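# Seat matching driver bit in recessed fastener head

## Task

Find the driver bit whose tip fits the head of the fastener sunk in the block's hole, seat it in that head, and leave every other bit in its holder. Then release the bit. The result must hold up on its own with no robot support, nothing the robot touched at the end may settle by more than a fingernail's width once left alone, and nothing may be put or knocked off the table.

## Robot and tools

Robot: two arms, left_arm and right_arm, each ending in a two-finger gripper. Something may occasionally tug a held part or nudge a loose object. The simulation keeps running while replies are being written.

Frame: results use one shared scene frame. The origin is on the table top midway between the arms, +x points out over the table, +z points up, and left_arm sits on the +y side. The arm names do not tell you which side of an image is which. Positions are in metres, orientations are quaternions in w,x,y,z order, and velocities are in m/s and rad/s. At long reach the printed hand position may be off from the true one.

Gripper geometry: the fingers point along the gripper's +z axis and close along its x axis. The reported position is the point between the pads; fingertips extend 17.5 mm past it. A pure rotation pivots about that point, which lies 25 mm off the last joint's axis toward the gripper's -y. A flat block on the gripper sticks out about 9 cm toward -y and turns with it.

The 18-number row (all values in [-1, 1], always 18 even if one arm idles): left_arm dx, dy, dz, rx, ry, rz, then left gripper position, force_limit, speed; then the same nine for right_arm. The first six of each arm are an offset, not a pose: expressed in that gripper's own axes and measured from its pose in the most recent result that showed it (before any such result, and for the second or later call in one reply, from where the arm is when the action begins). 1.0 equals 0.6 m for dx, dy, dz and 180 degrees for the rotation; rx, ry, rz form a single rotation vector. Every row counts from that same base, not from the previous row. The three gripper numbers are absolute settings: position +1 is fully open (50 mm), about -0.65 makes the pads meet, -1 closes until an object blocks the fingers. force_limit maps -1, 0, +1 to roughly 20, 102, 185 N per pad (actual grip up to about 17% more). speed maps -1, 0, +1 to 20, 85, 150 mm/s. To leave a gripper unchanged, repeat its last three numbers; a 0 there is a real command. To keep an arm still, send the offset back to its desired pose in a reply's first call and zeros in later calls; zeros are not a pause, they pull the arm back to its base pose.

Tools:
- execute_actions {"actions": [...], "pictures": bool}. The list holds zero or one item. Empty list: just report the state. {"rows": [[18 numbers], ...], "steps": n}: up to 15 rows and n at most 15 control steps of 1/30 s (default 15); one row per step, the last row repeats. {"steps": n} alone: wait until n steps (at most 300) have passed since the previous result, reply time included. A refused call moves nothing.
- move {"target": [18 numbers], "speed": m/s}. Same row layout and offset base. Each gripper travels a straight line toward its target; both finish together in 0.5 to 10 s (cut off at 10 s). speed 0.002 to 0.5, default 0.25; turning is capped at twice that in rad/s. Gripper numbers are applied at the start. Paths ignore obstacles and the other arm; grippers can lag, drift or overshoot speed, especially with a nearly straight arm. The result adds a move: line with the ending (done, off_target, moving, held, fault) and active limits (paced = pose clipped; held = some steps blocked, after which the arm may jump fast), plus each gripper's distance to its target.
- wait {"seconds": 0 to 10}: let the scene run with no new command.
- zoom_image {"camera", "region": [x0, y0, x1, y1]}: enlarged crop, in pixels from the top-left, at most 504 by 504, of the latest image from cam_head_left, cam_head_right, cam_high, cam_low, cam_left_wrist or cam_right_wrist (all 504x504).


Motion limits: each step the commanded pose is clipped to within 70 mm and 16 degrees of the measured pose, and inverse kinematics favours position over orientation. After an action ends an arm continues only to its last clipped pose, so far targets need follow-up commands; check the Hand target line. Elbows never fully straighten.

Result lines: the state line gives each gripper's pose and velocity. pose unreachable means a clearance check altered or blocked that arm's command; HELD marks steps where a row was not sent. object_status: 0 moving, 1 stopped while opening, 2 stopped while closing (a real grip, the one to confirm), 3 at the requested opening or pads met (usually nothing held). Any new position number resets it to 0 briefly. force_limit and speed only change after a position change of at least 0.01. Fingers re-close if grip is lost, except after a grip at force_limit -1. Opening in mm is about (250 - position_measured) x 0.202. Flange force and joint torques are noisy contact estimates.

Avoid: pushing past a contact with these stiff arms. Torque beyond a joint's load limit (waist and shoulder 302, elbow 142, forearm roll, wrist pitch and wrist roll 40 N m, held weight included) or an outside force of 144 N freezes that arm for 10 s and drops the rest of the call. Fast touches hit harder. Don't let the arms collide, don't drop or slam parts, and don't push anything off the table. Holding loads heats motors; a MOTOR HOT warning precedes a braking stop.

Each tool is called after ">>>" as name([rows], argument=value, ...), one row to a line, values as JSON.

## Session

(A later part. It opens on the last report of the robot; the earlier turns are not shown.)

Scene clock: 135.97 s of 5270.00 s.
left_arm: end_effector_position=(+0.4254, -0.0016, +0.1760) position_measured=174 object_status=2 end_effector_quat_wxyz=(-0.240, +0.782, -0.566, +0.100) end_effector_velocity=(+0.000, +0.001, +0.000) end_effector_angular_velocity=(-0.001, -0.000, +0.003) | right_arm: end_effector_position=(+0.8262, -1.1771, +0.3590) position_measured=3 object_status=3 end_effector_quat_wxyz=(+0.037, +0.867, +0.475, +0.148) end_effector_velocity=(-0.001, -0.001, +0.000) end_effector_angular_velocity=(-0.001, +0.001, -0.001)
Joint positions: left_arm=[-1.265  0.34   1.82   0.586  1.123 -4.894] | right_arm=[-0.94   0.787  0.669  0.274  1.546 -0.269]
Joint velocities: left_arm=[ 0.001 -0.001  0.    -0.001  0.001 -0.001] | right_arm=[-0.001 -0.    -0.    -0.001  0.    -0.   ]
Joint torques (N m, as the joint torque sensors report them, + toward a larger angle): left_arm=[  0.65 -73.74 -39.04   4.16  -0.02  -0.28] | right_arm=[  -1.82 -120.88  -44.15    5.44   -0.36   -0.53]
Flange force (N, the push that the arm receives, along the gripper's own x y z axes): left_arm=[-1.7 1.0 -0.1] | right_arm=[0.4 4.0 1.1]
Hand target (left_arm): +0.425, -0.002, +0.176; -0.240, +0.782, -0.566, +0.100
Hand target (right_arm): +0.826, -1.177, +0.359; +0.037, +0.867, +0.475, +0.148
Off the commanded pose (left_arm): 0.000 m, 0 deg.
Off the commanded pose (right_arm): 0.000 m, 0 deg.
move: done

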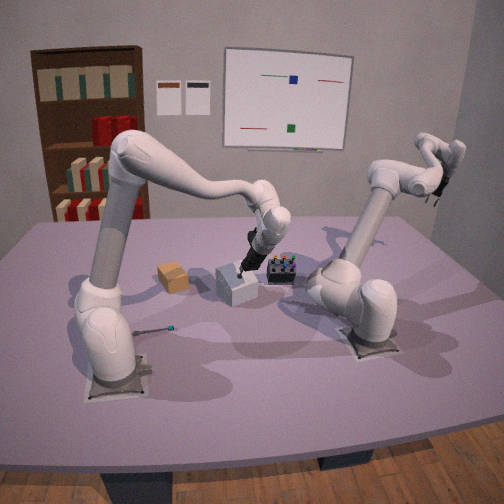

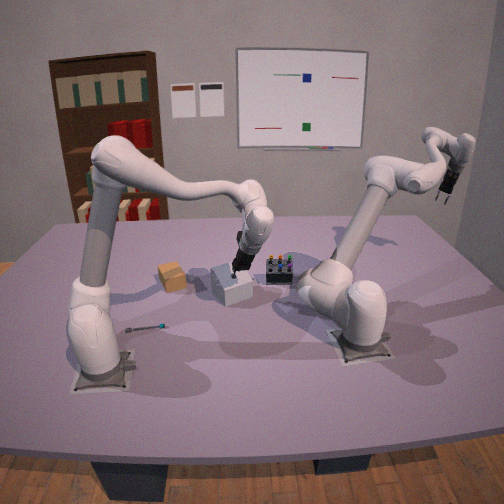

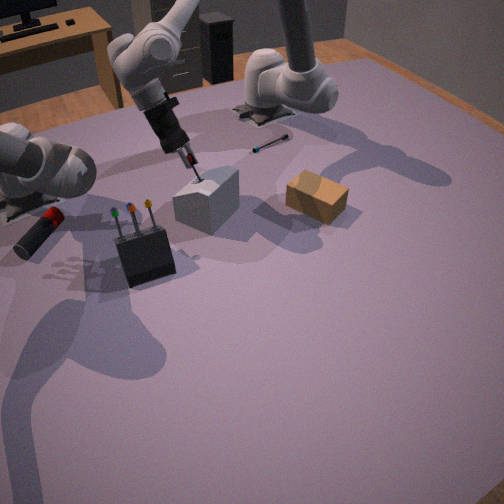

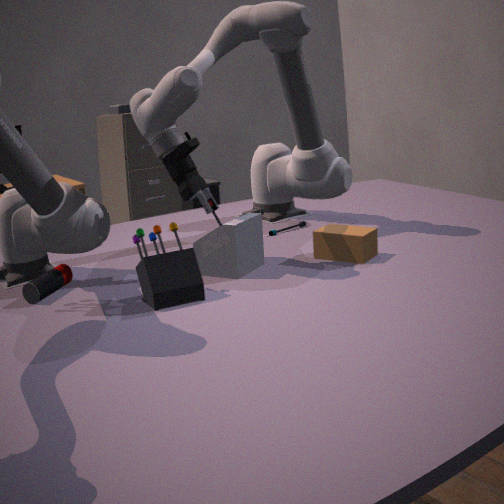

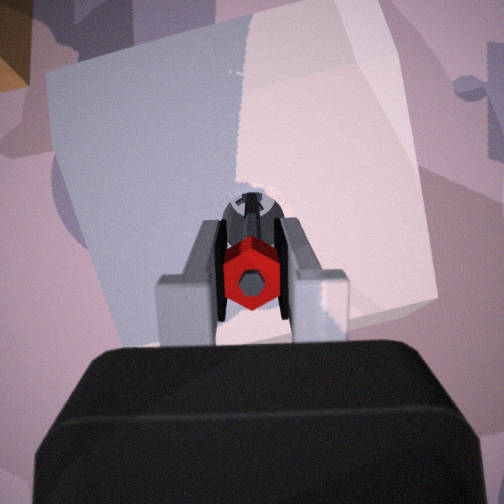

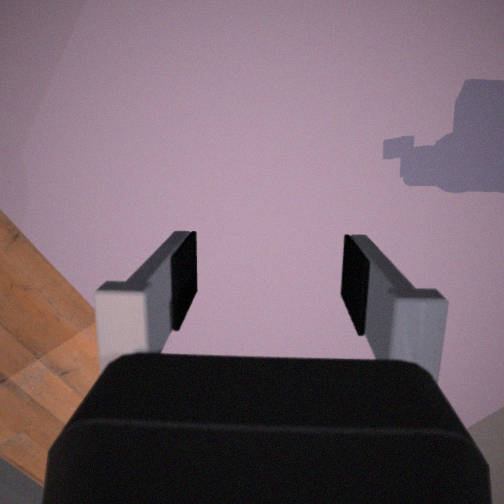

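>>> move(target=[0,0,0.0025,0,0,0,-1,-0.4,-0.5,0,0,0,0,0,0,1,0,0], speed=0.002)

>>> zoom_image(camera="cam_left_wrist", region=[222,175,282,235])

Scene clock: 139.50 s of 5270.00 s.
left_arm: end_effector_position=(+0.4260, -0.0012, +0.1747) position_measured=174 object_status=2 end_effector_quat_wxyz=(-0.240, +0.782, -0.566, +0.100) end_effector_velocity=(+0.000, +0.001, -0.001) end_effector_angular_velocity=(+0.003, -0.001, -0.002) | right_arm: end_effector_position=(+0.8262, -1.1771, +0.3590) position_measured=3 object_status=3 end_effector_quat_wxyz=(+0.037, +0.867, +0.475, +0.148) end_effector_velocity=(-0.001, -0.001, -0.000) end_effector_angular_velocity=(-0.001, +0.001, -0.001)
Joint positions: left_arm=[-1.264  0.341  1.821  0.587  1.12  -4.894] | right_arm=[-0.94   0.787  0.669  0.274  1.546 -0.269]
Joint velocities: left_arm=[ 0.     0.001  0.002  0.003 -0.001  0.001] | right_arm=[-0.001  0.     0.    -0.001  0.    -0.   ]
Joint torques (N m, as the joint torque sensors report them, + toward a larger angle): left_arm=[  0.41 -73.12 -40.11   4.46   0.6    0.09] | right_arm=[  -2.85 -122.05  -45.      5.45   -0.34   -0.37]
Flange force (N, the push that the arm receives, along the gripper's own x y z axes): left_arm=[-4.1 3.2 2.2] | right_arm=[2.0 3.2 3.5]
Hand target (left_arm): +0.426, -0.001, +0.175; -0.240, +0.782, -0.566, +0.100
Hand target (right_arm): +0.826, -1.177, +0.359; +0.037, +0.867, +0.475, +0.148
Off the commanded pose (left_arm): 0.000 m, 0 deg.
Off the commanded pose (right_arm): 0.000 m, 0 deg.
move: done

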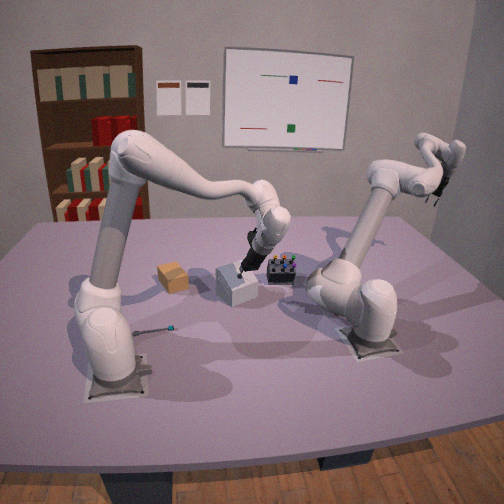

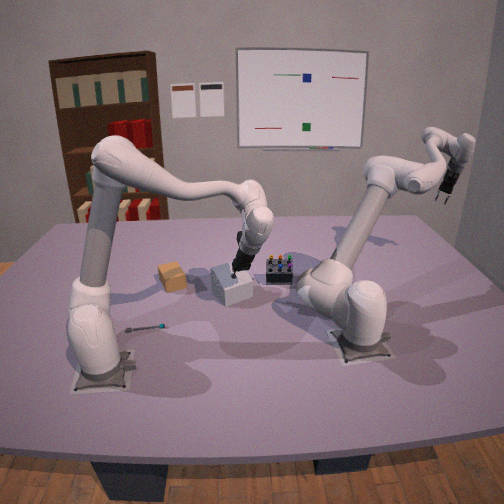

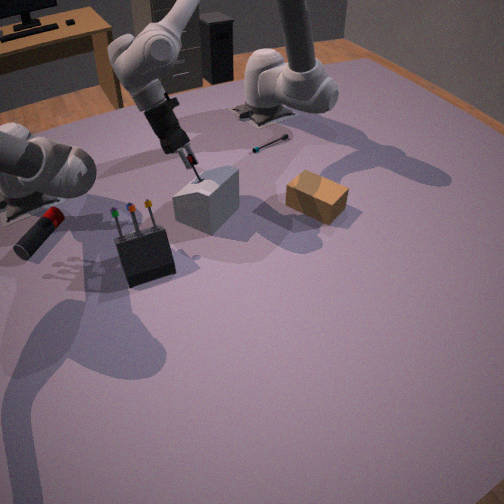

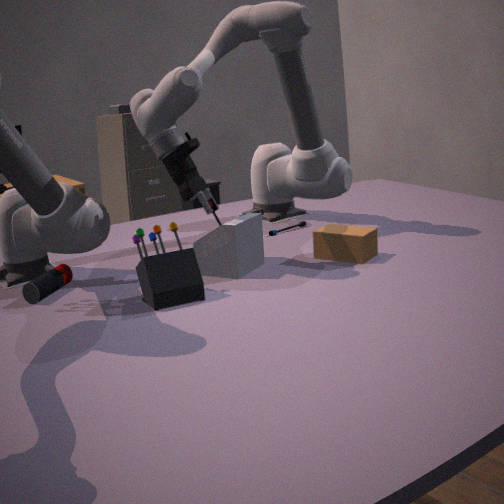

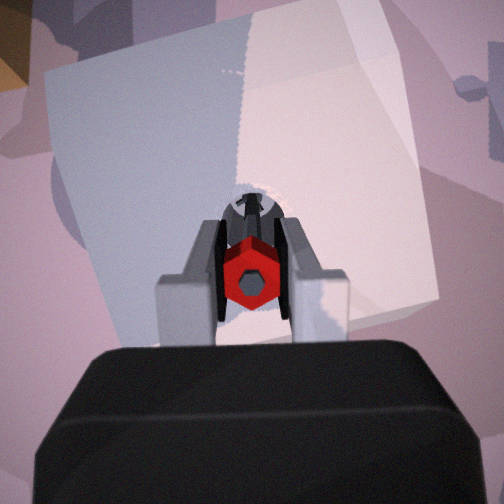

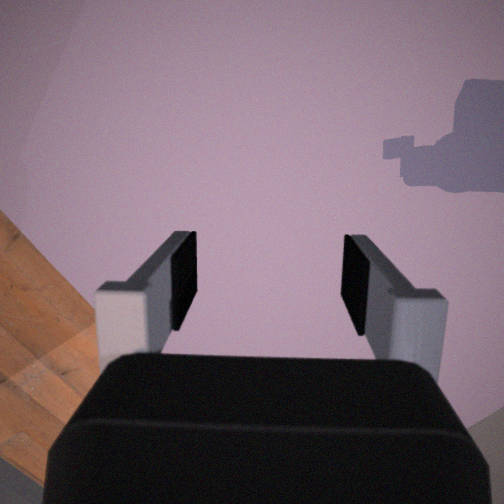

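Region (222, 175, 282, 235) of cam_left_wrist's 504x504 image, scaled by 8.400, with more detail than that image has.

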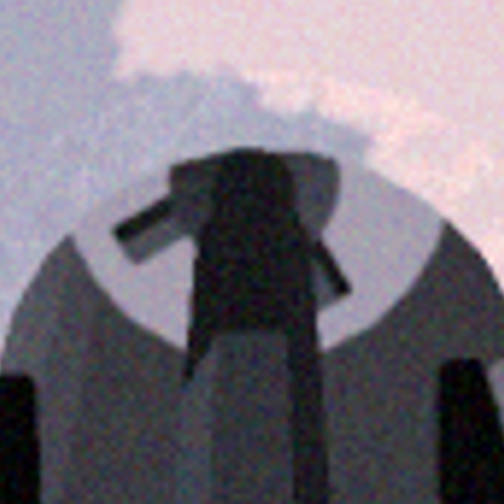

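>>> move(target=[0,0.0005,0.003,0,0,0,-1,-0.4,-0.5,0,0,0,0,0,0,1,0,0], speed=0.003)

>>> zoom_image(camera="cam_left_wrist", region=[212,165,292,245])

Scene clock: 144.50 s of 5270.00 s.
left_arm: end_effector_position=(+0.4266, -0.0008, +0.1730) position_measured=174 object_status=2 end_effector_quat_wxyz=(-0.240, +0.782, -0.566, +0.100) end_effector_velocity=(-0.000, -0.002, +0.002) end_effector_angular_velocity=(-0.004, -0.000, +0.001) | right_arm: end_effector_position=(+0.8262, -1.1771, +0.3590) position_measured=3 object_status=3 end_effector_quat_wxyz=(+0.037, +0.867, +0.475, +0.148) end_effector_velocity=(+0.001, +0.000, +0.000) end_effector_angular_velocity=(+0.000, -0.001, +0.001)
Joint positions: left_arm=[-1.263  0.342  1.823  0.588  1.117 -4.895] | right_arm=[-0.94   0.787  0.669  0.274  1.546 -0.269]
Joint velocities: left_arm=[-0.001 -0.001 -0.003 -0.002 -0.    -0.001] | right_arm=[ 0.     0.    -0.     0.001 -0.    -0.   ]
Joint torques (N m, as the joint torque sensors report them, + toward a larger angle): left_arm=[  1.32 -70.58 -38.17   4.17   0.15   0.16] | right_arm=[  -0.17 -120.86  -44.32    5.06   -0.46   -0.68]
Flange force (N, the push that the arm receives, along the gripper's own x y z axes): left_arm=[-4.1 2.0 -3.5] | right_arm=[0.1 3.3 1.1]
Hand target (left_arm): +0.427, -0.001, +0.173; -0.240, +0.782, -0.566, +0.100
Hand target (right_arm): +0.826, -1.177, +0.359; +0.037, +0.867, +0.475, +0.148
Off the commanded pose (left_arm): 0.000 m, 0 deg.
Off the commanded pose (right_arm): 0.000 m, 0 deg.
After step 90, 1.17 s passed at rest.
move: done

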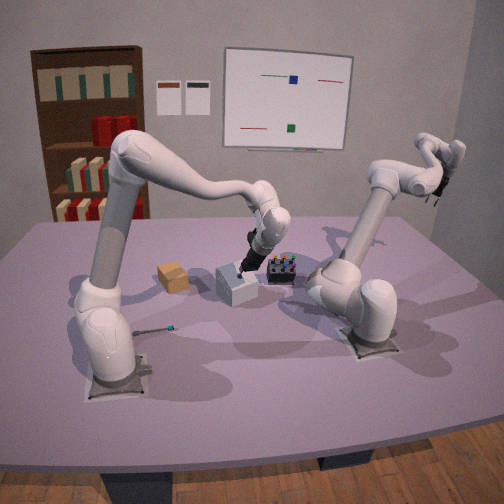

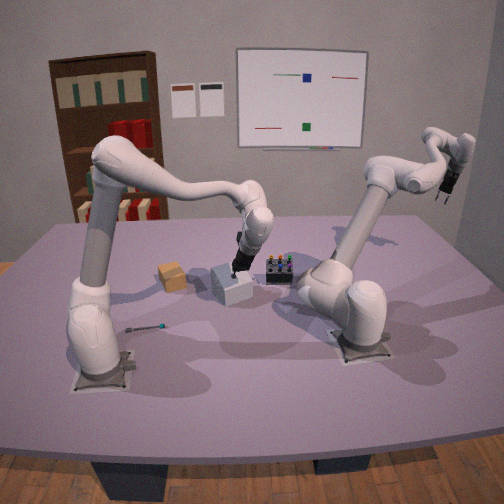

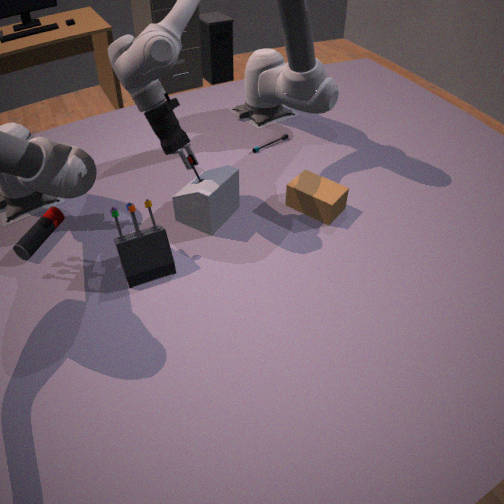

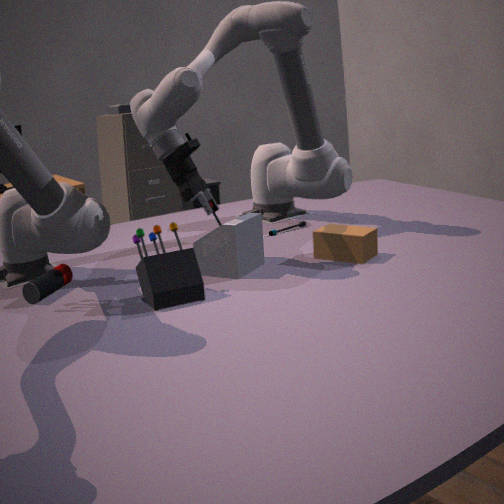

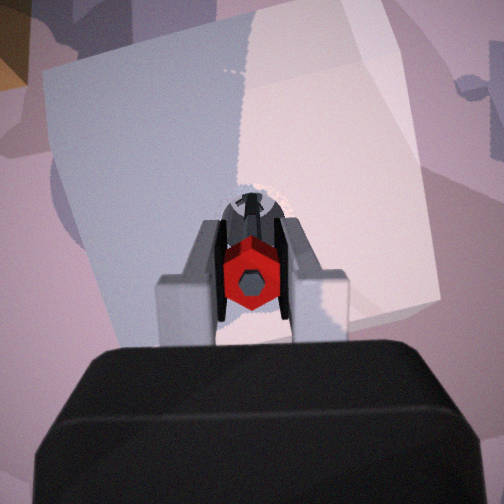

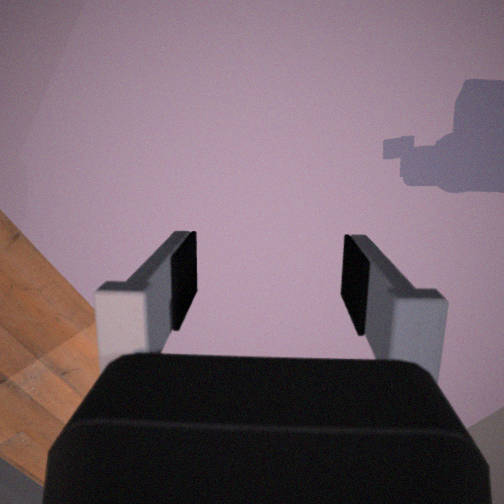

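Region (212, 165, 292, 245) of cam_left_wrist's 504x504 image, scaled by 6.300, with more detail than that image has.

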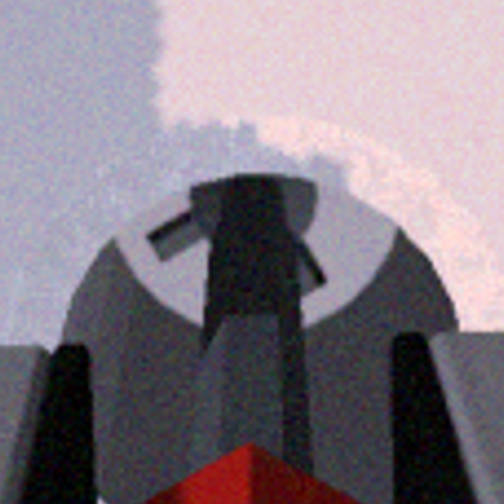

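>>> move(target=[-0.0004,0,0.0025,0,0,0,-1,-0.4,-0.5,0,0,0,0,0,0,1,0,0], speed=0.002)

>>> zoom_image(camera="cam_high", region=[90,110,310,290])

>>> execute_actions(actions=[], pictures=false)

Scene clock: 152.97 s of 5270.00 s.
left_arm: end_effector_position=(+0.4271, -0.0002, +0.1717) position_measured=174 object_status=2 end_effector_quat_wxyz=(-0.240, +0.782, -0.566, +0.100) end_effector_velocity=(+0.000, -0.001, +0.000) end_effector_angular_velocity=(-0.001, -0.000, -0.001) | right_arm: end_effector_position=(+0.8262, -1.1771, +0.3590) position_measured=3 object_status=3 end_effector_quat_wxyz=(+0.037, +0.867, +0.475, +0.148) end_effector_velocity=(+0.001, +0.001, -0.000) end_effector_angular_velocity=(-0.000, +0.000, +0.002)
Joint positions: left_arm=[-1.262  0.343  1.824  0.589  1.115 -4.896] | right_arm=[-0.94   0.787  0.669  0.274  1.546 -0.269]
Joint velocities: left_arm=[-0.     0.    -0.001  0.    -0.001 -0.   ] | right_arm=[ 0.002  0.001 -0.    -0.    -0.     0.   ]
Joint torques (N m, as the joint torque sensors report them, + toward a larger angle): left_arm=[  0.99 -72.39 -38.43   4.12   0.28  -0.14] | right_arm=[  -0.65 -122.18  -44.54    5.27   -0.47   -0.4 ]
Flange force (N, the push that the arm receives, along the gripper's own x y z axes): left_arm=[-2.3 1.7 -1.1] | right_arm=[-0.4 5.8 1.9]
Hand target (left_arm): +0.427, -0.000, +0.172; -0.240, +0.782, -0.566, +0.100
Hand target (right_arm): +0.826, -1.177, +0.359; +0.037, +0.867, +0.475, +0.148
Off the commanded pose (left_arm): 0.000 m, 0 deg.
Off the commanded pose (right_arm): 0.000 m, 0 deg.
After step 90, 4.50 s passed at rest.
move: done

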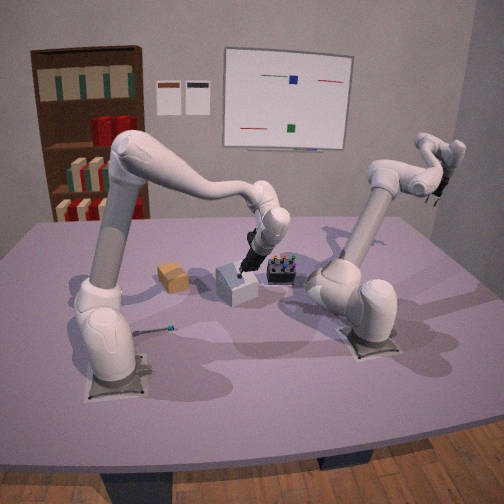

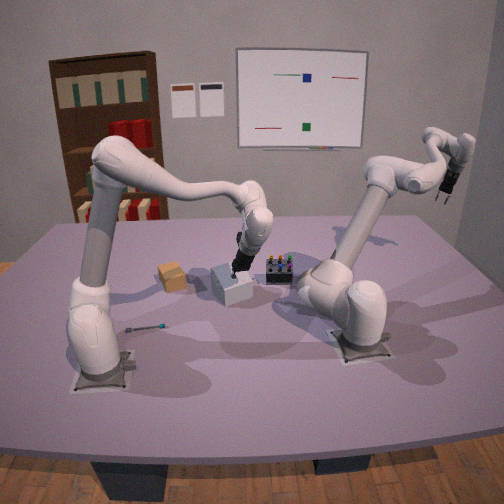

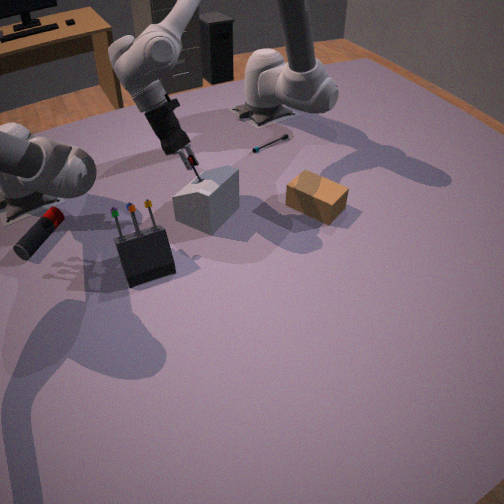

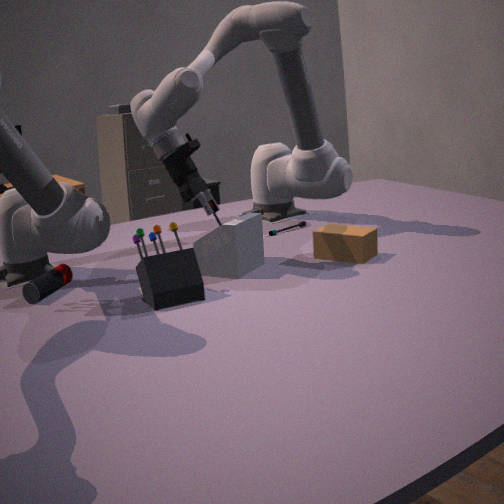

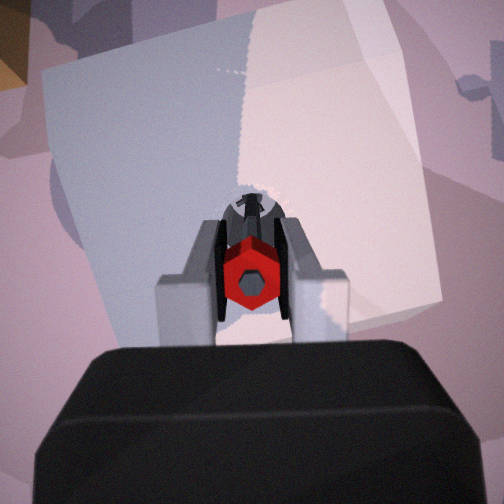

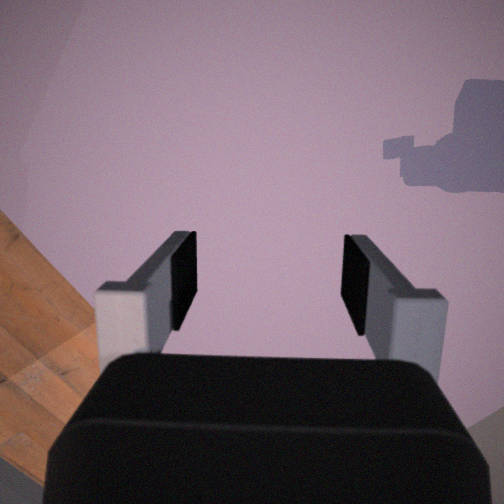

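Region (90, 110, 310, 290) of cam_high's 504x504 image, scaled by 2.291, with more detail than that image has; it fills the top 412 rows of this view, and the rest is white.

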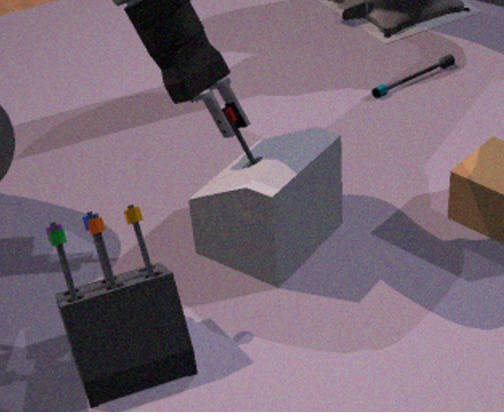

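Scene clock: 152.97 s of 5270.00 s.
left_arm: end_effector_position=(+0.4271, -0.0002, +0.1717) position_measured=174 object_status=2 end_effector_quat_wxyz=(-0.240, +0.782, -0.566, +0.100) end_effector_velocity=(+0.000, -0.001, +0.000) end_effector_angular_velocity=(-0.001, -0.000, -0.001) | right_arm: end_effector_position=(+0.8262, -1.1771, +0.3590) position_measured=3 object_status=3 end_effector_quat_wxyz=(+0.037, +0.867, +0.475, +0.148) end_effector_velocity=(+0.001, +0.001, -0.000) end_effector_angular_velocity=(-0.000, +0.000, +0.002)
Joint positions: left_arm=[-1.262  0.343  1.824  0.589  1.115 -4.896] | right_arm=[-0.94   0.787  0.669  0.274  1.546 -0.269]
Joint velocities: left_arm=[-0.     0.    -0.001  0.    -0.001 -0.   ] | right_arm=[ 0.002  0.001 -0.    -0.    -0.     0.   ]
Joint torques (N m, as the joint torque sensors report them, + toward a larger angle): left_arm=[  0.99 -72.39 -38.43   4.12   0.28  -0.14] | right_arm=[  -0.65 -122.18  -44.54    5.27   -0.47   -0.4 ]
Flange force (N, the push that the arm receives, along the gripper's own x y z axes): left_arm=[-2.3 1.7 -1.1] | right_arm=[-0.4 5.8 1.9]
Hand target (left_arm): +0.427, -0.000, +0.172; -0.240, +0.782, -0.566, +0.100
Hand target (right_arm): +0.826, -1.177, +0.359; +0.037, +0.867, +0.475, +0.148
Off the commanded pose (left_arm): 0.000 m, 0 deg.
Off the commanded pose (right_arm): 0.000 m, 0 deg.

>>> move(target=[0,0,0.0025,0,0,0,-1,-0.4,-0.5,0,0,0,0,0,0,1,0,0], speed=0.002)

>>> zoom_image(camera="cam_left_wrist", region=[212,165,292,245])

>>> zoom_image(camera="cam_head_right", region=[110,240,310,350])

Scene clock: 162.13 s of 5270.00 s.
left_arm: end_effector_position=(+0.4278, +0.0002, +0.1704) position_measured=174 object_status=2 end_effector_quat_wxyz=(-0.240, +0.782, -0.566, +0.100) end_effector_velocity=(-0.000, +0.000, -0.001) end_effector_angular_velocity=(+0.002, +0.001, -0.000) | right_arm: end_effector_position=(+0.8262, -1.1771, +0.3590) position_measured=3 object_status=3 end_effector_quat_wxyz=(+0.037, +0.867, +0.475, +0.148) end_effector_velocity=(+0.000, +0.001, -0.000) end_effector_angular_velocity=(+0.001, -0.001, +0.000)
Joint positions: left_arm=[-1.261  0.344  1.825  0.59   1.112 -4.896] | right_arm=[-0.94   0.787  0.669  0.274  1.546 -0.269]
Joint velocities: left_arm=[-0.     0.     0.    -0.001  0.001  0.001] | right_arm=[ 0.    -0.     0.001  0.001 -0.    -0.   ]
Joint torques (N m, as the joint torque sensors report them, + toward a larger angle): left_arm=[  1.09 -72.12 -38.52   4.33   0.54   0.03] | right_arm=[  -0.24 -121.72  -43.94    5.21   -0.54   -0.41]
Flange force (N, the push that the arm receives, along the gripper's own x y z axes): left_arm=[-3.1 2.0 -0.6] | right_arm=[-0.6 7.2 0.4]
Hand target (left_arm): +0.428, +0.000, +0.170; -0.240, +0.782, -0.566, +0.100
Hand target (right_arm): +0.826, -1.177, +0.359; +0.037, +0.867, +0.475, +0.148
Off the commanded pose (left_arm): 0.000 m, 0 deg.
Off the commanded pose (right_arm): 0.000 m, 0 deg.
After step 90, 5.20 s passed at rest.
move: done

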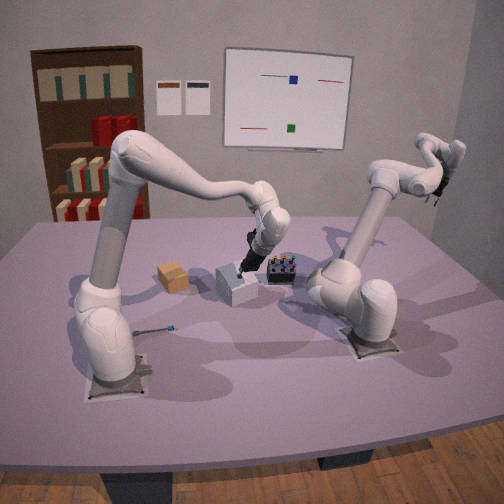

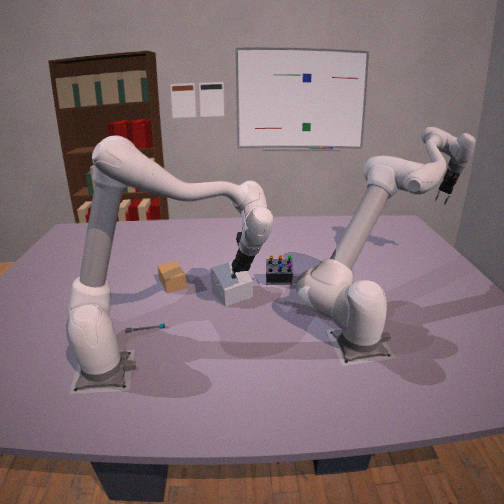

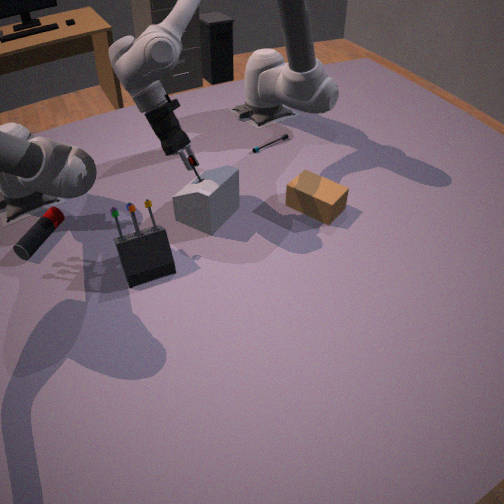

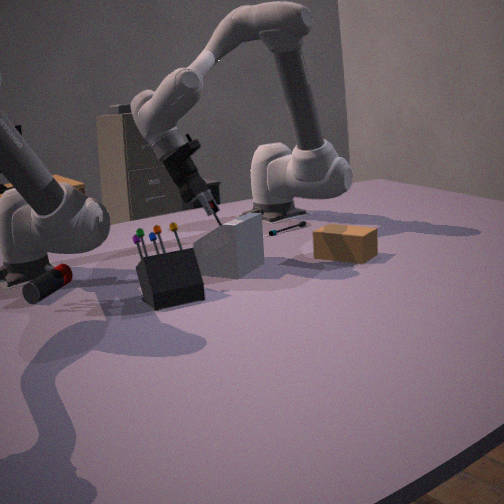

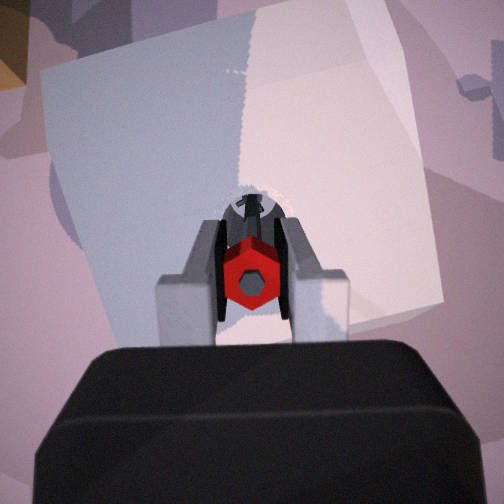

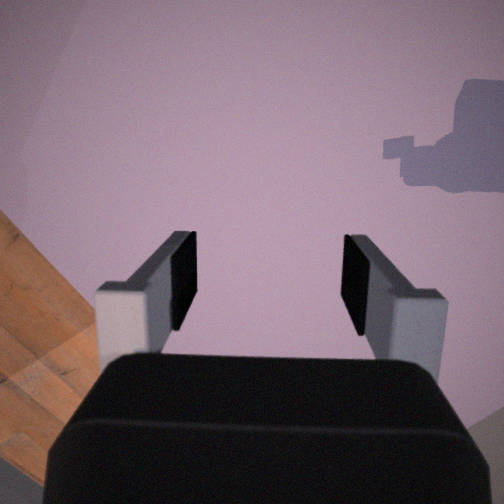

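Region (212, 165, 292, 245) of cam_left_wrist's 504x504 image, scaled by 6.300, with more detail than that image has.

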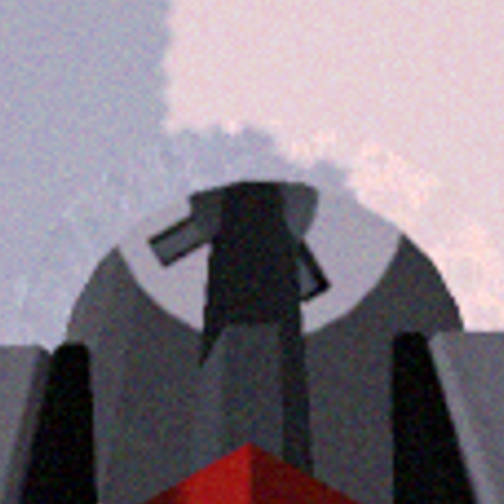

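Region (110, 240, 310, 350) of cam_head_right's 504x504 image, scaled by 2.520, with more detail than that image has; it fills the top 277 rows of this view, and the rest is white.

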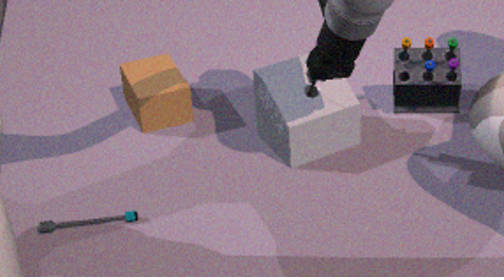

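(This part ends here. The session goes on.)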